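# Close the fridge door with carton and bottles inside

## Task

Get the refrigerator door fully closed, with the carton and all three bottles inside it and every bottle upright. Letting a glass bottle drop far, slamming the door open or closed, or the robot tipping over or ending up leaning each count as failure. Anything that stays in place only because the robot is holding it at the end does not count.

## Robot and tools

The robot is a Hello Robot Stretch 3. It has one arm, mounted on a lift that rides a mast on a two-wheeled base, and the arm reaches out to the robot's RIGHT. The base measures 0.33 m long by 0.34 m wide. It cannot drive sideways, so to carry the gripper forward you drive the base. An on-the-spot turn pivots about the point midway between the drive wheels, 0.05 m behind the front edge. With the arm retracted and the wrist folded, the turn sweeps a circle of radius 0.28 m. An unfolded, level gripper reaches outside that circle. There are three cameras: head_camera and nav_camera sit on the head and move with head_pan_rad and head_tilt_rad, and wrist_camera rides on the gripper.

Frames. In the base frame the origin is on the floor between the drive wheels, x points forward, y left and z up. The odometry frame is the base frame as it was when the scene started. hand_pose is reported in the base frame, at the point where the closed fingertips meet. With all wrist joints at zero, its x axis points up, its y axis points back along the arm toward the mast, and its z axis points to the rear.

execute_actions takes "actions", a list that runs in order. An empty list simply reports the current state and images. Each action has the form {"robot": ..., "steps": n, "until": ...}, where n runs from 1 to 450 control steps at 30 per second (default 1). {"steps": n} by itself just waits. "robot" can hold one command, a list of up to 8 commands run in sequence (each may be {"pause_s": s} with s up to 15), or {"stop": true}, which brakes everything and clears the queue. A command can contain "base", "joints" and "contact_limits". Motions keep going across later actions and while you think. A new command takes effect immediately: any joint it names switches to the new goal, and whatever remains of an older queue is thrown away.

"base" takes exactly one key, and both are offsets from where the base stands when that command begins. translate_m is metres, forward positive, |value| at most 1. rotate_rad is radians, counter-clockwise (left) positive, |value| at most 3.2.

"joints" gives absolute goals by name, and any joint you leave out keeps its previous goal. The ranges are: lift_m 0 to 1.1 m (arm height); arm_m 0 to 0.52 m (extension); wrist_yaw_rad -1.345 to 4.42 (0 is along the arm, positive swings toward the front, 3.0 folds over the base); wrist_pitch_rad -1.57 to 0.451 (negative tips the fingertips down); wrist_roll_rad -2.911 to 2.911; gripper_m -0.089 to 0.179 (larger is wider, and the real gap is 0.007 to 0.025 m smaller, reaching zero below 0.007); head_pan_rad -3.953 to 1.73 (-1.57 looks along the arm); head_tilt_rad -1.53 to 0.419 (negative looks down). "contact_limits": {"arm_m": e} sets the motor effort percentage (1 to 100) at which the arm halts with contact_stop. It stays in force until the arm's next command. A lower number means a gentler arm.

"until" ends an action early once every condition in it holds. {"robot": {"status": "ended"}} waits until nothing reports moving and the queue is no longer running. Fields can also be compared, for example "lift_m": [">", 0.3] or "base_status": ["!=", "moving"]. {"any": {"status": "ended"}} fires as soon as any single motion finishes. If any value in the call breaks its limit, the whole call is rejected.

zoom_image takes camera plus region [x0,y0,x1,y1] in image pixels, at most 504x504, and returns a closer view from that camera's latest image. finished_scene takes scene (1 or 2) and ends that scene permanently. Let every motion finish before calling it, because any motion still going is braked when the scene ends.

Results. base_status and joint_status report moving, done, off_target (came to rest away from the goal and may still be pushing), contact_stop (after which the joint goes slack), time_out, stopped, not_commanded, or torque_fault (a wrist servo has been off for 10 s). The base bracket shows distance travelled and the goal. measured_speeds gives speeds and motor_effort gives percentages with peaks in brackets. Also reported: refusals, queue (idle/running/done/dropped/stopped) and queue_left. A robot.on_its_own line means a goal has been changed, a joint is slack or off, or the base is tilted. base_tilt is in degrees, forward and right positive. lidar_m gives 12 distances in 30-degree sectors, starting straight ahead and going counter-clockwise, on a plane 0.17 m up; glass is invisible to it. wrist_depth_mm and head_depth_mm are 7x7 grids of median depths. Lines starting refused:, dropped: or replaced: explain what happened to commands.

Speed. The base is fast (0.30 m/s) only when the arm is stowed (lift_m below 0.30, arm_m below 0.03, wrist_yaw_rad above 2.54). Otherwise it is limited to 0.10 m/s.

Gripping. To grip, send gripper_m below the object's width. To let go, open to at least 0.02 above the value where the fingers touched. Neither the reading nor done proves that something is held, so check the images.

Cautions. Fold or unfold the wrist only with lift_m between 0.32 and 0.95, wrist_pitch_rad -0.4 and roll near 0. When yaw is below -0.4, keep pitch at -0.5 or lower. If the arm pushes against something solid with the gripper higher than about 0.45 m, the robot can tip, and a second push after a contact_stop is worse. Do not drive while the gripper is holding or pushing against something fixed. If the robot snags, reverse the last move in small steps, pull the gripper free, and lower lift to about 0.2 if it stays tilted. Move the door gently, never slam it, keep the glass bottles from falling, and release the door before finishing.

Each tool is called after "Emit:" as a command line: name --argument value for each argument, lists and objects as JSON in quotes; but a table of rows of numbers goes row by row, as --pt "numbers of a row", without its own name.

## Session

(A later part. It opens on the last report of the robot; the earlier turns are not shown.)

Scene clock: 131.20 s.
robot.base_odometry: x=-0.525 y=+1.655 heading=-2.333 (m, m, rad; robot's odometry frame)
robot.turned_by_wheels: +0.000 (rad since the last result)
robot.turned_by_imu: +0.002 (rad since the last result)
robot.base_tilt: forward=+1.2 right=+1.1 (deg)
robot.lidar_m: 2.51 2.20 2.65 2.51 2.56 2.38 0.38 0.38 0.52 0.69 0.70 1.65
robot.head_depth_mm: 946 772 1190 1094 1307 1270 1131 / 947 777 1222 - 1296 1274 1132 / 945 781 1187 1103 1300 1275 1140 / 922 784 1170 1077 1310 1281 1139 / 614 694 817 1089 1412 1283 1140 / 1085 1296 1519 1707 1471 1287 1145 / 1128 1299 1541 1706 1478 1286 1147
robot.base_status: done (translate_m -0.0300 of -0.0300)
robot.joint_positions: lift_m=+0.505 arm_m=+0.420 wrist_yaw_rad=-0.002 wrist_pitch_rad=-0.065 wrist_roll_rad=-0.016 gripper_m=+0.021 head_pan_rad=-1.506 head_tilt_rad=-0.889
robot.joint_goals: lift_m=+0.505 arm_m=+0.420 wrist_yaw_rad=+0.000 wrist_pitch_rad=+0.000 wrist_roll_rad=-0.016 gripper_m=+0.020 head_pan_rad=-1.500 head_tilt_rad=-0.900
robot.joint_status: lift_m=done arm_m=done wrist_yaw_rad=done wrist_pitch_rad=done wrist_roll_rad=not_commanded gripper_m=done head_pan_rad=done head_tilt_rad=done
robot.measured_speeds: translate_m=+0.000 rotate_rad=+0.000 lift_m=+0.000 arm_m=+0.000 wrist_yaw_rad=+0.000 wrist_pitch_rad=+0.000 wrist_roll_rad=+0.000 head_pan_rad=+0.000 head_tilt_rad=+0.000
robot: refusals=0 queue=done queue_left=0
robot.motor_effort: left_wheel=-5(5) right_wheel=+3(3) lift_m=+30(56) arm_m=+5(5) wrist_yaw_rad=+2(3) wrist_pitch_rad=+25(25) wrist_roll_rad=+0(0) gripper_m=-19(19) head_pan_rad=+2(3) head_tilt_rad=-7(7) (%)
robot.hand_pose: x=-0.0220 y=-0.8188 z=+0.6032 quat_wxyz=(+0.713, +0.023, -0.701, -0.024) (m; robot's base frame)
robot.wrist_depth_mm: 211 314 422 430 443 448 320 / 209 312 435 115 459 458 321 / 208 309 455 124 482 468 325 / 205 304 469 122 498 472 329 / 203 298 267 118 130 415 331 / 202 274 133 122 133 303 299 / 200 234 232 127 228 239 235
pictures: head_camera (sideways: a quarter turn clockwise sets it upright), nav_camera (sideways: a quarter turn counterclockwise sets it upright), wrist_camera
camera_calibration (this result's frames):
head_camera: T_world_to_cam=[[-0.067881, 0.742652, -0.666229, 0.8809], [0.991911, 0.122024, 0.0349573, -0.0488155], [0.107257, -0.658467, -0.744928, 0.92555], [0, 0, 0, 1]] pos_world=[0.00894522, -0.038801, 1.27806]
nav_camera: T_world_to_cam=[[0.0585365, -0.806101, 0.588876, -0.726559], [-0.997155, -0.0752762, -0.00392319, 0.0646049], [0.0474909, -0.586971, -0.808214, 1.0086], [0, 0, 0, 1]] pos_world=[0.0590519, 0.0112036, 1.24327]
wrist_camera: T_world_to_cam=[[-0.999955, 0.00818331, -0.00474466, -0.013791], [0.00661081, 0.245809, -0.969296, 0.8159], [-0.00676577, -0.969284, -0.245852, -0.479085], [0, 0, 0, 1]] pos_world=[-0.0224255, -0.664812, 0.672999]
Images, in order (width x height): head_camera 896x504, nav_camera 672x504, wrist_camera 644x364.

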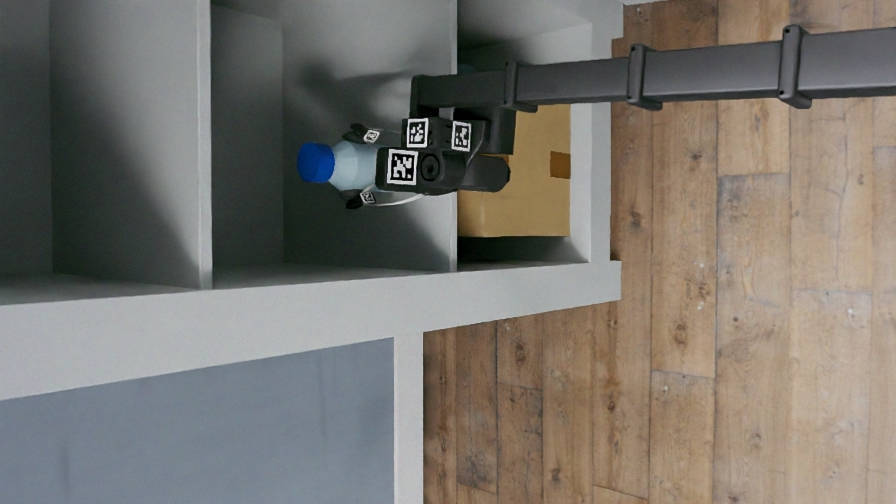

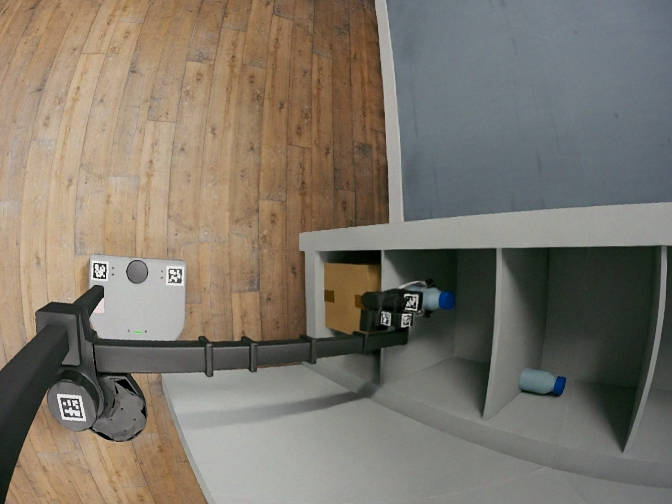

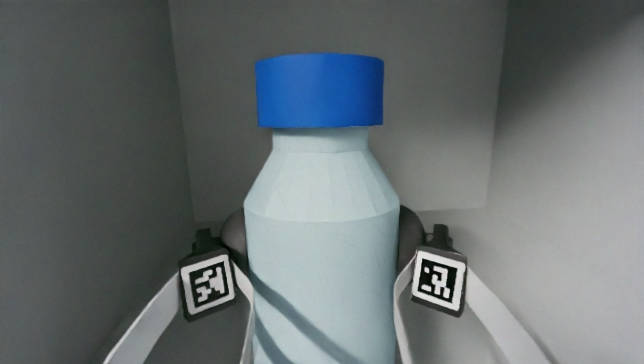

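Emit:
execute_actions --actions '[{"robot":{"joints":{"lift_m":0.45}},"steps":100,"until":{"robot":{"wrist_pitch_rad":[">",-0.04]}}},{"robot":{"stop":true},"steps":15},{"robot":[{"joints":{"gripper_m":0.13}},{"joints":{"arm_m":0}},{"base":{"translate_m":0.1},"joints":{"wrist_pitch_rad":-0.4,"gripper_m":0.02}},{"joints":{"wrist_yaw_rad":3.15}},{"joints":{"lift_m":0.27}}],"steps":450,"until":{"robot":{"status":"ended"}}}]'

Emit:
execute_actions --actions '[{"robot":[{"base":{"rotate_rad":1.55},"joints":{"head_pan_rad":0}},{"base":{"translate_m":0.4}},{"base":{"rotate_rad":1.55}},{"base":{"translate_m":1.0}},{"base":{"rotate_rad":2.3},"joints":{"lift_m":0.35}}],"steps":450,"until":{"robot":{"status":"ended"}}},{"steps":150,"until":{"robot":{"status":"ended"}}}]'

Scene clock: 145.60 s.
robot.base_odometry: x=-0.594 y=+1.582 heading=-2.333 (m, m, rad; robot's odometry frame)
robot.turned_by_wheels: +0.000 (rad since the last result)
robot.turned_by_imu: +0.004 (rad since the last result)
robot.base_tilt: forward=+1.2 right=+1.1 (deg)
robot.lidar_m: 2.41 2.11 2.66 2.52 2.57 2.49 0.47 0.48 0.67 0.68 1.26 1.64
robot.head_depth_mm: 935 776 1212 1094 1305 1271 1139 / 941 778 1218 1073 1285 1274 1138 / 878 726 1186 1074 1291 1277 1151 / 607 700 848 1038 1372 1287 1159 / 1118 1286 1510 1689 1461 1283 1143 / 1121 1293 1521 1684 1468 1291 1143 / 1123 1296 1524 1700 1477 1285 1145
robot.base_status: done (translate_m +0.1000 of +0.1000)
robot.joint_positions: lift_m=+0.270 arm_m=+0.003 wrist_yaw_rad=+3.147 wrist_pitch_rad=-0.416 wrist_roll_rad=-0.016 gripper_m=+0.020 head_pan_rad=-1.506 head_tilt_rad=-0.889
robot.joint_goals: lift_m=+0.270 arm_m=+0.000 wrist_yaw_rad=+3.150 wrist_pitch_rad=-0.400 wrist_roll_rad=-0.016 gripper_m=+0.020 head_pan_rad=-1.500 head_tilt_rad=-0.900
robot.joint_status: lift_m=done arm_m=done wrist_yaw_rad=done wrist_pitch_rad=done wrist_roll_rad=not_commanded gripper_m=done head_pan_rad=done head_tilt_rad=done
robot.measured_speeds: translate_m=+0.000 rotate_rad=+0.000 lift_m=+0.000 arm_m=+0.000 wrist_yaw_rad=+0.000 wrist_pitch_rad=+0.000 wrist_roll_rad=+0.000 head_pan_rad=+0.000 head_tilt_rad=+0.000
robot: refusals=0 queue=done queue_left=0
robot.motor_effort: left_wheel=-4(6) right_wheel=+2(5) lift_m=+25(29) arm_m=-4(5) wrist_yaw_rad=+3(3) wrist_pitch_rad=+6(25) wrist_roll_rad=+0(0) gripper_m=+0(81) head_pan_rad=+2(2) head_tilt_rad=-8(7) (%)
robot.hand_pose: x=-0.0224 y=+0.0767 z=+0.2835 quat_wxyz=(+0.143, +0.686, +0.149, +0.698) (m; robot's base frame)
robot.wrist_depth_mm: - - - - - - - / - - - - - - - / 995 995 - 964 961 957 940 / 748 738 - 737 726 730 725 / 599 596 606 609 586 579 575 / 505 525 - - 507 488 489 / 442 - - - 419 421 424
pictures: head_camera (sideways: a quarter turn clockwise sets it upright), nav_camera (sideways: a quarter turn counterclockwise sets it upright), wrist_camera
camera_calibration (this result's frames):
head_camera: T_world_to_cam=[[-0.0678812, 0.742658, -0.666222, 0.880891], [0.991911, 0.122024, 0.0349578, -0.0488162], [0.107257, -0.65846, -0.744934, 0.925558], [0, 0, 0, 1]] pos_world=[0.00894519, -0.0388008, 1.27806]
nav_camera: T_world_to_cam=[[0.0585366, -0.806106, 0.588869, -0.726549], [-0.997155, -0.0752759, -0.00392329, 0.064605], [0.0474902, -0.586964, -0.808219, 1.00861], [0, 0, 0, 1]] pos_world=[0.0590519, 0.0112042, 1.24327]
wrist_camera: T_world_to_cam=[[0.999994, -0.00240153, -0.0022947, 0.0218849], [-0.00324934, -0.563964, -0.825793, 0.307074], [0.000689035, 0.825796, -0.563969, 0.263024], [0, 0, 0, 1]] pos_world=[-0.0210682, -0.0439725, 0.401967]
Images, in order (width x height): head_camera 896x504, nav_camera 672x504, wrist_camera 644x364.

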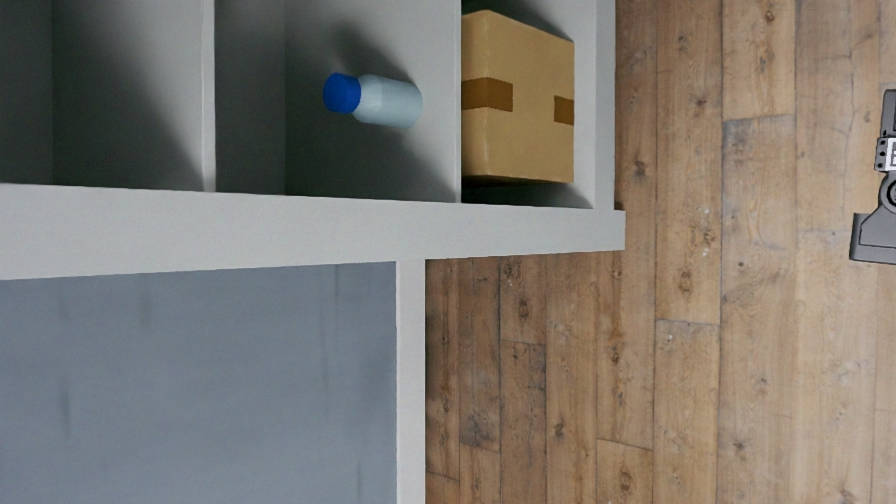

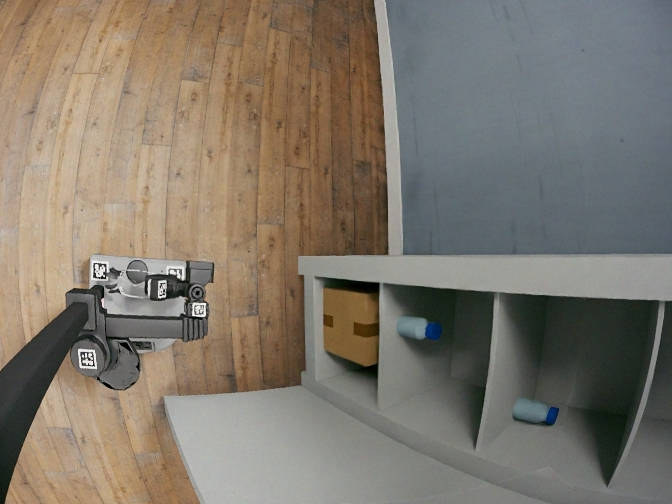

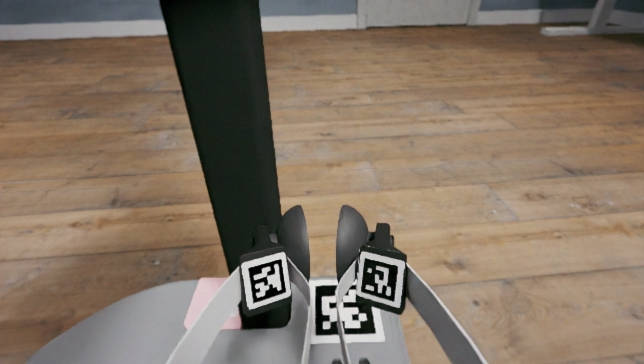

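Scene clock: 162.80 s.
robot.base_odometry: x=+0.410 y=+1.994 heading=+3.066 (m, m, rad; robot's odometry frame)
robot.turned_by_wheels: +5.400 (rad since the last result)
robot.turned_by_imu: +5.493 (rad since the last result)
robot.base_tilt: forward=+1.2 right=+1.0 (deg)
robot.lidar_m: 0.70 2.78 2.92 2.57 2.03 2.01 1.80 1.41 1.39 1.49 1.77 1.08
robot.head_depth_mm: 877 1072 1470 1687 1440 1270 1136 / 760 908 1114 1451 1446 1271 1139 / 654 768 935 1162 1399 1278 1135 / 622 720 852 1054 1380 1290 1141 / 2162 2439 2020 1697 1468 1289 1146 / 2367 2531 2037 1707 1475 1290 1147 / 2585 2544 2026 1717 1470 1296 1146
robot.base_status: done (rotate_rad +2.2999 of +2.3000)
robot.joint_positions: lift_m=+0.350 arm_m=+0.003 wrist_yaw_rad=+3.148 wrist_pitch_rad=-0.416 wrist_roll_rad=-0.016 gripper_m=+0.020 head_pan_rad=-0.007 head_tilt_rad=-0.890
robot.joint_goals: lift_m=+0.350 arm_m=+0.000 wrist_yaw_rad=+3.150 wrist_pitch_rad=-0.400 wrist_roll_rad=-0.016 gripper_m=+0.020 head_pan_rad=+0.000 head_tilt_rad=-0.900
robot.joint_status: lift_m=done arm_m=done wrist_yaw_rad=done wrist_pitch_rad=done wrist_roll_rad=not_commanded gripper_m=done head_pan_rad=done head_tilt_rad=done
robot.measured_speeds: translate_m=+0.000 rotate_rad=+0.000 lift_m=+0.000 arm_m=+0.000 wrist_yaw_rad=+0.000 wrist_pitch_rad=+0.000 wrist_roll_rad=+0.000 head_pan_rad=+0.000 head_tilt_rad=+0.000
robot: refusals=0 queue=done queue_left=0
robot.motor_effort: left_wheel=-4(14) right_wheel=+2(7) lift_m=+50(54) arm_m=-4(4) wrist_yaw_rad=+2(3) wrist_pitch_rad=+6(6) wrist_roll_rad=+0(0) gripper_m=+1(0) head_pan_rad=+2(29) head_tilt_rad=-7(7) (%)
robot.hand_pose: x=-0.0226 y=+0.0766 z=+0.3626 quat_wxyz=(+0.143, +0.685, +0.150, +0.698) (m; robot's base frame)
robot.wrist_depth_mm: - - - - - - - / - - - - - - - / - - - - - - - / 918 918 - 862 896 875 876 / 722 729 719 734 712 714 688 / 611 600 597 579 609 593 590 / 524 527 - - 508 505 504
pictures: head_camera (sideways: a quarter turn clockwise sets it upright), nav_camera (sideways: a quarter turn counterclockwise sets it upright), wrist_camera
camera_calibration (this result's frames):
head_camera: T_world_to_cam=[[-0.746201, -0.0147177, -0.665558, 0.884165], [-0.0509115, 0.998089, 0.0350091, -0.0425217], [0.663772, 0.0600084, -0.745524, 0.922931], [0, 0, 0, 1]] pos_world=[0.0449837, 0.0000697341, 1.27802]
nav_camera: T_world_to_cam=[[0.808752, 0.000870476, 0.588149, -0.730188], [0.00393634, -0.999985, -0.00393278, 0.0585107], [0.588137, 0.0054958, -0.808743, 1.00599], [0, 0, 0, 1]] pos_world=[-0.00134978, 0.0536167, 1.24328]
wrist_camera: T_world_to_cam=[[0.999996, -0.00166447, -0.00229234, 0.0221745], [-0.00283175, -0.564267, -0.825588, 0.372307], [0.0000806692, 0.825591, -0.564269, 0.307802], [0, 0, 0, 1]] pos_world=[-0.0211449, -0.0440009, 0.481105]
Images, in order (width x height): head_camera 896x504, nav_camera 672x504, wrist_camera 644x364.

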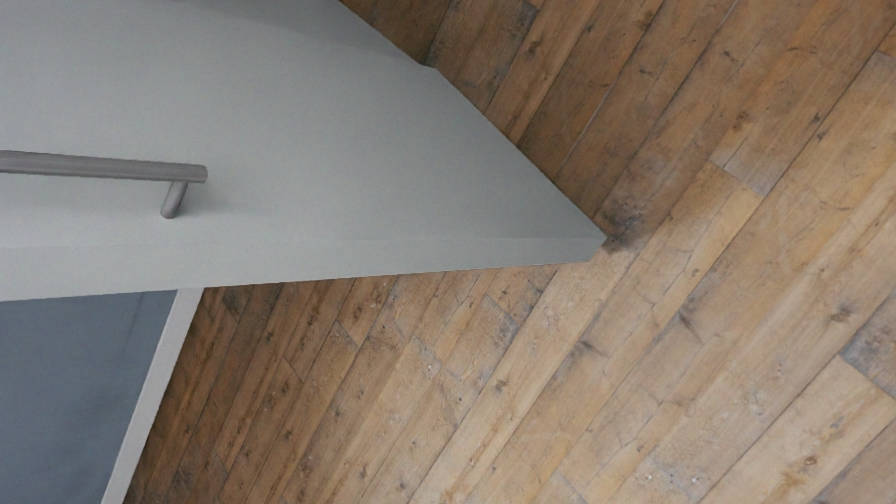

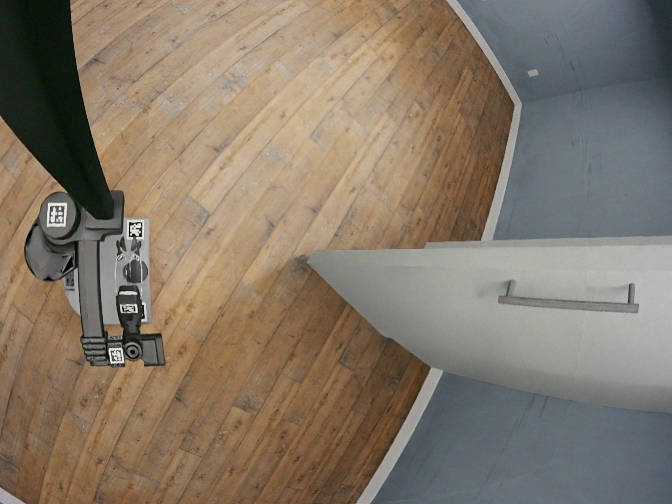

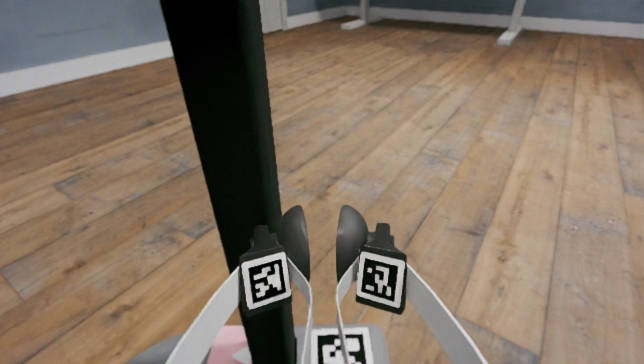

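Emit:
execute_actions --actions '[{"robot":{"base":{"translate_m":0.95},"joints":{"head_tilt_rad":-0.5}},"steps":450,"until":{"robot":{"status":"ended"}}},{"robot":{"joints":{"head_tilt_rad":-1.1}},"steps":60}]'

Scene clock: 175.50 s.
robot.base_odometry: x=-0.537 y=+2.065 heading=+3.066 (m, m, rad; robot's odometry frame)
robot.turned_by_wheels: +0.000 (rad since the last result)
robot.turned_by_imu: +0.011 (rad since the last result)
robot.base_tilt: forward=+1.2 right=+1.0 (deg)
robot.lidar_m: 0.18 0.19 0.26 2.58 2.81 2.78 2.51 1.97 1.94 1.26 0.26 0.19
robot.head_depth_mm: - - - 308 421 798 1110 / - - - 310 425 808 1127 / - - - 312 429 821 1122 / - - - 314 433 838 1131 / - - - 308 437 855 1139 / - - - 311 442 870 1115 / - - - 312 446 1206 1118
robot.base_status: done (translate_m +0.9500 of +0.9500)
robot.joint_positions: lift_m=+0.350 arm_m=+0.003 wrist_yaw_rad=+3.149 wrist_pitch_rad=-0.417 wrist_roll_rad=-0.016 gripper_m=+0.020 head_pan_rad=+0.007 head_tilt_rad=-1.086
robot.joint_goals: lift_m=+0.350 arm_m=+0.000 wrist_yaw_rad=+3.150 wrist_pitch_rad=-0.400 wrist_roll_rad=-0.016 gripper_m=+0.020 head_pan_rad=+0.000 head_tilt_rad=-1.100
robot.joint_status: lift_m=done arm_m=done wrist_yaw_rad=done wrist_pitch_rad=done wrist_roll_rad=not_commanded gripper_m=done head_pan_rad=done head_tilt_rad=done
robot.measured_speeds: translate_m=+0.000 rotate_rad=+0.000 lift_m=+0.000 arm_m=+0.000 wrist_yaw_rad=+0.000 wrist_pitch_rad=+0.000 wrist_roll_rad=+0.000 head_pan_rad=+0.000 head_tilt_rad=+0.000
robot: refusals=0 queue=done queue_left=0
robot.motor_effort: left_wheel=-1(30) right_wheel=+0(11) lift_m=+48(51) arm_m=-3(4) wrist_yaw_rad=+2(2) wrist_pitch_rad=+7(7) wrist_roll_rad=+0(0) gripper_m=+0(1) head_pan_rad=-2(11) head_tilt_rad=-9(47) (%)
robot.hand_pose: x=-0.0229 y=+0.0765 z=+0.3625 quat_wxyz=(+0.143, +0.685, +0.150, +0.698) (m; robot's base frame)
robot.wrist_depth_mm: - - - - - - 234 / - - - - - - 237 / - - - - - - 237 / 899 903 907 880 864 787 238 / 725 720 715 734 708 359 239 / 601 598 607 576 610 365 241 / 514 534 - - 508 362 242
pictures: head_camera (sideways: a quarter turn clockwise sets it upright), nav_camera (sideways: a quarter turn counterclockwise sets it upright), wrist_camera
camera_calibration (this result's frames):
head_camera: T_world_to_cam=[[-0.861361, -0.0255526, -0.50735, 0.678747], [-0.0564287, 0.997366, 0.0455705, -0.0562275], [0.504849, 0.0678817, -0.860534, 1.07343], [0, 0, 0, 1]] pos_world=[0.0395554, 0.00055716, 1.27064]
nav_camera: T_world_to_cam=[[0.907802, 0.0124396, 0.419215, -0.510729], [0.016442, -0.999847, -0.00593581, 0.0610409], [0.419077, 0.0122813, -0.907868, 1.13585], [0, 0, 0, 1]] pos_world=[-0.0133721, 0.0534351, 1.24567]
wrist_camera: T_world_to_cam=[[0.999997, -0.000488811, -0.0022862, 0.0223457], [-0.00216255, -0.564948, -0.825124, 0.372082], [-0.000888252, 0.825126, -0.564947, 0.308072], [0, 0, 0, 1]] pos_world=[-0.0212673, -0.04398, 0.481109]
Images, in order (width x height): head_camera 896x504, nav_camera 672x504, wrist_camera 644x364.

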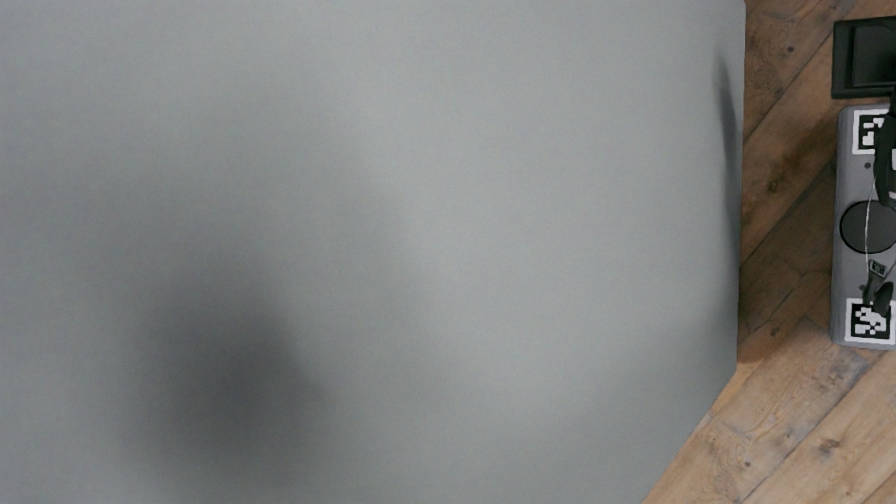

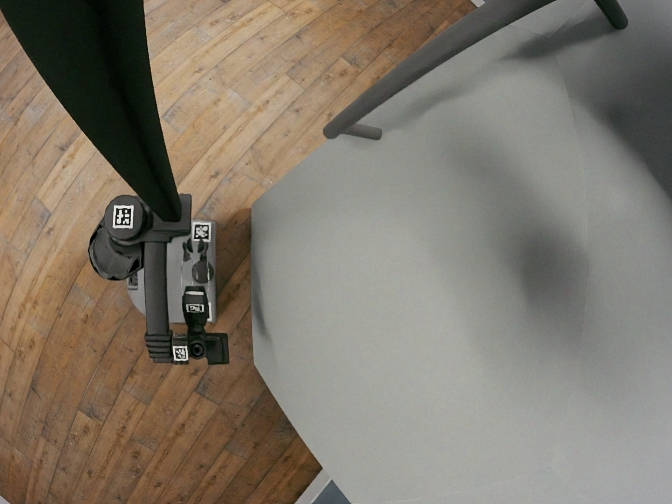

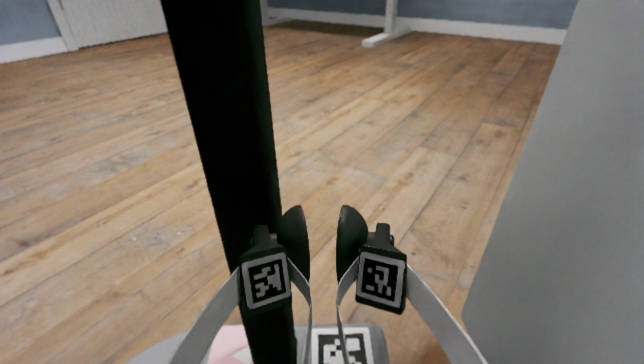

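Emit:
execute_actions --actions '[{"robot":[{"base":{"translate_m":0.1}},{"base":{"rotate_rad":-0.3}},{"base":{"rotate_rad":-0.25}},{"base":{"rotate_rad":-0.25}},{"base":{"translate_m":0.05}},{"base":{"translate_m":0.05}},{"base":{"translate_m":0.04}},{"base":{"translate_m":0.03}}],"steps":450,"until":{"robot":{"status":"ended"}}},{"steps":40}]'

Scene clock: 190.60 s.
robot.base_odometry: x=-0.746 y=+2.203 heading=+2.267 (m, m, rad; robot's odometry frame)
robot.turned_by_wheels: -0.800 (rad since the last result)
robot.turned_by_imu: -0.807 (rad since the last result)
robot.base_tilt: forward=+1.2 right=+1.0 (deg)
robot.lidar_m: - - 0.15 0.26 2.66 3.29 3.01 3.04 2.18 1.98 0.18 0.15
robot.head_depth_mm: - - - - - 506 1114 / - - - - - 456 1125 / - - - - - 416 1118 / - - - - - 395 1117 / - - - - - 391 981 / - - - - - 373 1081 / - - - - - 352 1076
robot.base_status: done (translate_m +0.0300 of +0.0300)
robot.joint_positions: lift_m=+0.350 arm_m=+0.003 wrist_yaw_rad=+3.149 wrist_pitch_rad=-0.417 wrist_roll_rad=-0.016 gripper_m=+0.020 head_pan_rad=+0.006 head_tilt_rad=-1.088
robot.joint_goals: lift_m=+0.350 arm_m=+0.000 wrist_yaw_rad=+3.150 wrist_pitch_rad=-0.400 wrist_roll_rad=-0.016 gripper_m=+0.020 head_pan_rad=+0.000 head_tilt_rad=-1.100
robot.joint_status: lift_m=done arm_m=done wrist_yaw_rad=done wrist_pitch_rad=done wrist_roll_rad=not_commanded gripper_m=done head_pan_rad=done head_tilt_rad=done
robot.measured_speeds: translate_m=+0.000 rotate_rad=+0.000 lift_m=+0.000 arm_m=+0.000 wrist_yaw_rad=+0.000 wrist_pitch_rad=+0.000 wrist_roll_rad=+0.000 head_pan_rad=+0.000 head_tilt_rad=+0.000
robot: refusals=0 queue=done queue_left=0
robot.motor_effort: left_wheel=+3(50) right_wheel=-1(5) lift_m=+48(48) arm_m=-3(4) wrist_yaw_rad=+2(1) wrist_pitch_rad=+7(7) wrist_roll_rad=+0(0) gripper_m=-1(0) head_pan_rad=-2(2) head_tilt_rad=-8(9) (%)
robot.hand_pose: x=-0.0229 y=+0.0765 z=+0.3625 quat_wxyz=(+0.143, +0.685, +0.150, +0.698) (m; robot's base frame)
robot.wrist_depth_mm: - - - - 276 175 128 / - - - - 289 180 131 / - - - - 300 185 133 / 898 898 904 885 312 190 136 / 723 718 713 719 303 194 138 / 599 602 608 583 284 200 141 / 515 529 - - 366 205 144
pictures: head_camera (sideways: a quarter turn clockwise sets it upright), nav_camera (sideways: a quarter turn counterclockwise sets it upright), wrist_camera
camera_calibration (this result's frames):
head_camera: T_world_to_cam=[[-0.862342, -0.0251117, -0.505703, 0.676608], [-0.0558241, 0.997396, 0.0456653, -0.0563546], [0.50324, 0.0676095, -0.861498, 1.07469], [0, 0, 0, 1]] pos_world=[0.0394959, 0.00053943, 1.27058]
nav_camera: T_world_to_cam=[[0.908607, 0.0119736, 0.417479, -0.508474], [0.015912, -0.999856, -0.00595431, 0.0610682], [0.417348, 0.012053, -0.908667, 1.1369], [0, 0, 0, 1]] pos_world=[-0.0134518, 0.0534445, 1.24571]
wrist_camera: T_world_to_cam=[[0.999997, -0.00048878, -0.00228613, 0.0223457], [-0.00216248, -0.564948, -0.825124, 0.372081], [-0.000888238, 0.825126, -0.564947, 0.308074], [0, 0, 0, 1]] pos_world=[-0.0212674, -0.0439824, 0.481109]
Images, in order (width x height): head_camera 896x504, nav_camera 672x504, wrist_camera 644x364.

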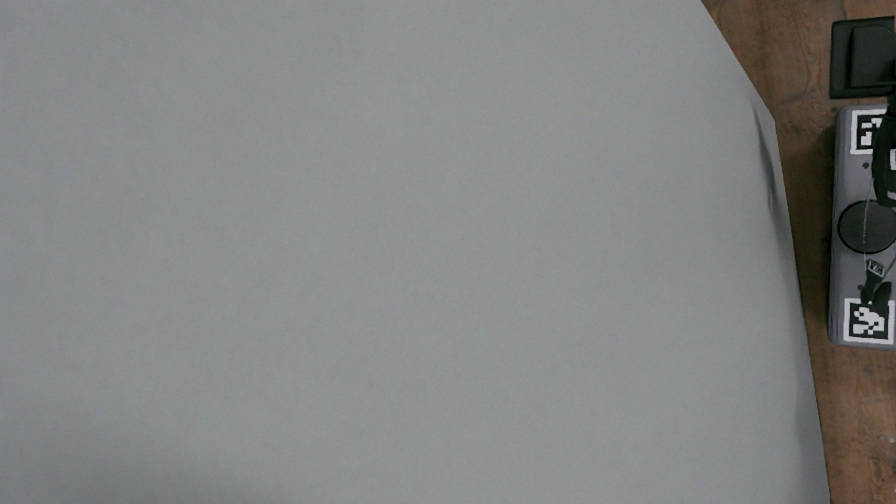

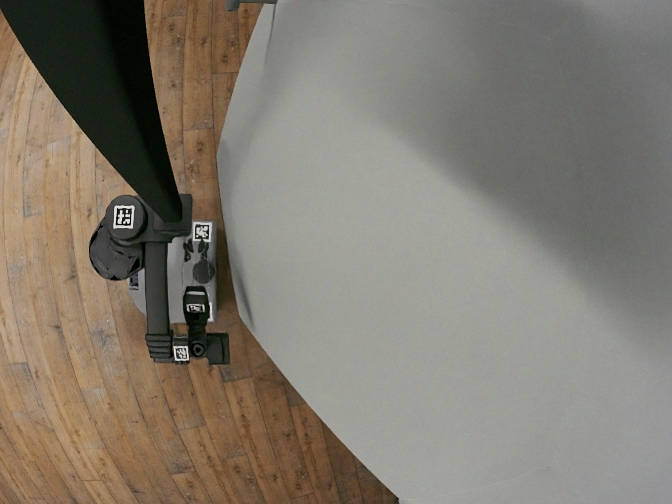

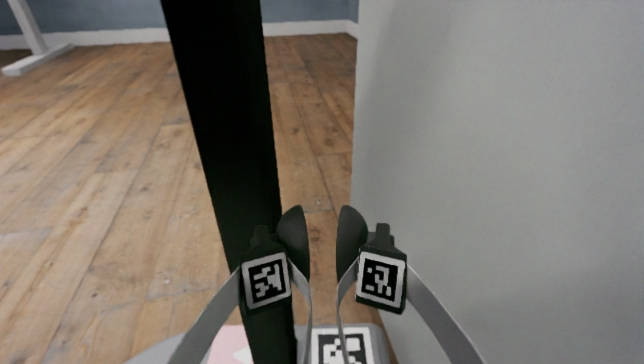

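Emit:
execute_actions --actions '[{"robot":[{"base":{"translate_m":0.025}},{"base":{"translate_m":0.02}},{"base":{"rotate_rad":-0.08}},{"base":{"rotate_rad":-0.08}},{"base":{"rotate_rad":0.16}},{"base":{"translate_m":-0.15}}],"steps":450,"until":{"robot":{"status":"ended"}}}]'

Scene clock: 200.13 s.
robot.base_odometry: x=-0.678 y=+2.123 heading=+2.272 (m, m, rad; robot's odometry frame)
robot.turned_by_wheels: +0.005 (rad since the last result)
robot.turned_by_imu: +0.135 (rad since the last result)
robot.base_tilt: forward=+1.3 right=+1.0 (deg)
robot.lidar_m: 0.23 0.24 0.32 2.77 2.85 3.00 2.90 2.92 2.07 1.98 1.27 0.24
robot.head_depth_mm: - - 303 388 577 1194 1121 / - - 303 388 575 1154 1129 / - - 304 388 575 1117 1126 / - - 304 388 576 1118 1131 / - - 303 388 574 1115 1137 / - - 303 387 574 1117 1118 / - - 303 387 574 1112 1119
robot.base_status: done (translate_m -0.1500 of -0.1500)
robot.joint_positions: lift_m=+0.350 arm_m=+0.003 wrist_yaw_rad=+3.149 wrist_pitch_rad=-0.417 wrist_roll_rad=-0.016 gripper_m=+0.020 head_pan_rad=+0.006 head_tilt_rad=-1.088
robot.joint_goals: lift_m=+0.350 arm_m=+0.000 wrist_yaw_rad=+3.150 wrist_pitch_rad=-0.400 wrist_roll_rad=-0.016 gripper_m=+0.020 head_pan_rad=+0.000 head_tilt_rad=-1.100
robot.joint_status: lift_m=done arm_m=done wrist_yaw_rad=done wrist_pitch_rad=done wrist_roll_rad=not_commanded gripper_m=done head_pan_rad=done head_tilt_rad=done
robot.measured_speeds: translate_m=+0.000 rotate_rad=+0.000 lift_m=+0.000 arm_m=+0.000 wrist_yaw_rad=+0.000 wrist_pitch_rad=+0.000 wrist_roll_rad=+0.000 head_pan_rad=+0.000 head_tilt_rad=+0.000
robot: refusals=0 queue=done queue_left=0
robot.motor_effort: left_wheel=-4(100) right_wheel=+2(5) lift_m=+48(48) arm_m=-4(3) wrist_yaw_rad=+2(1) wrist_pitch_rad=+7(7) wrist_roll_rad=+0(0) gripper_m=+1(0) head_pan_rad=-2(2) head_tilt_rad=-8(8) (%)
robot.hand_pose: x=-0.0229 y=+0.0765 z=+0.3625 quat_wxyz=(+0.143, +0.685, +0.150, +0.698) (m; robot's base frame)
robot.wrist_depth_mm: - - - - - 407 281 / - - - - - 415 282 / - - - - - 421 285 / 893 903 894 875 877 421 286 / 719 718 718 740 705 424 290 / 606 602 608 577 624 432 292 / 518 528 - - 513 437 295
pictures: head_camera (sideways: a quarter turn clockwise sets it upright), nav_camera (sideways: a quarter turn counterclockwise sets it upright), wrist_camera
camera_calibration (this result's frames):
head_camera: T_world_to_cam=[[-0.862356, -0.024783, -0.505696, 0.676598], [-0.0554434, 0.997417, 0.0456658, -0.0563574], [0.503258, 0.0674176, -0.861502, 1.07469], [0, 0, 0, 1]] pos_world=[0.0394958, 0.000526697, 1.27058]
nav_camera: T_world_to_cam=[[0.908616, 0.0116273, 0.417472, -0.508464], [0.0155307, -0.999862, -0.0059544, 0.0610706], [0.417345, 0.0118939, -0.90867, 1.13691], [0, 0, 0, 1]] pos_world=[-0.0134319, 0.053452, 1.24571]
wrist_camera: T_world_to_cam=[[0.999997, -0.00048877, -0.0022861, 0.0223457], [-0.00216245, -0.564948, -0.825124, 0.372087], [-0.000888234, 0.825126, -0.564947, 0.308064], [0, 0, 0, 1]] pos_world=[-0.0212674, -0.043971, 0.481109]
Images, in order (width x height): head_camera 896x504, nav_camera 672x504, wrist_camera 644x364.

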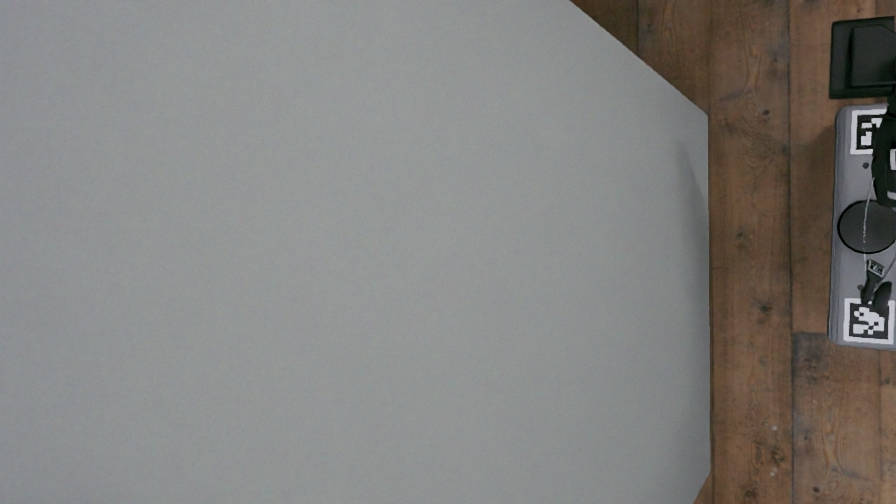

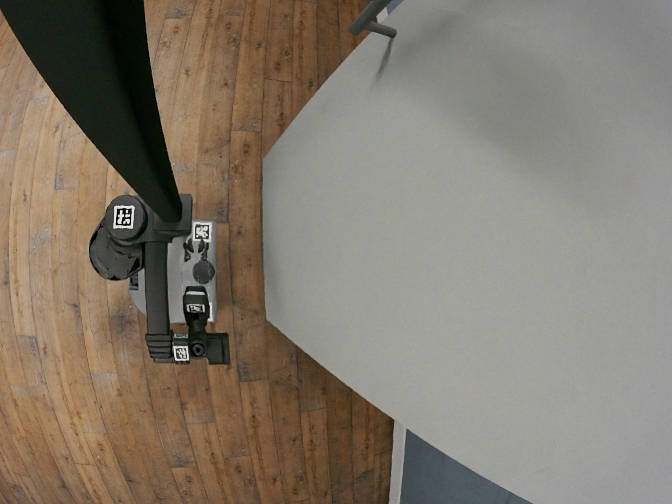

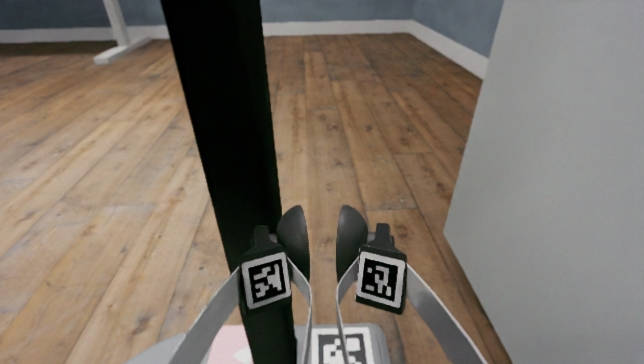

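Parallel to the boards: closed.

Emit:
finished_scene --scene 1

The scene is finished: the task was done.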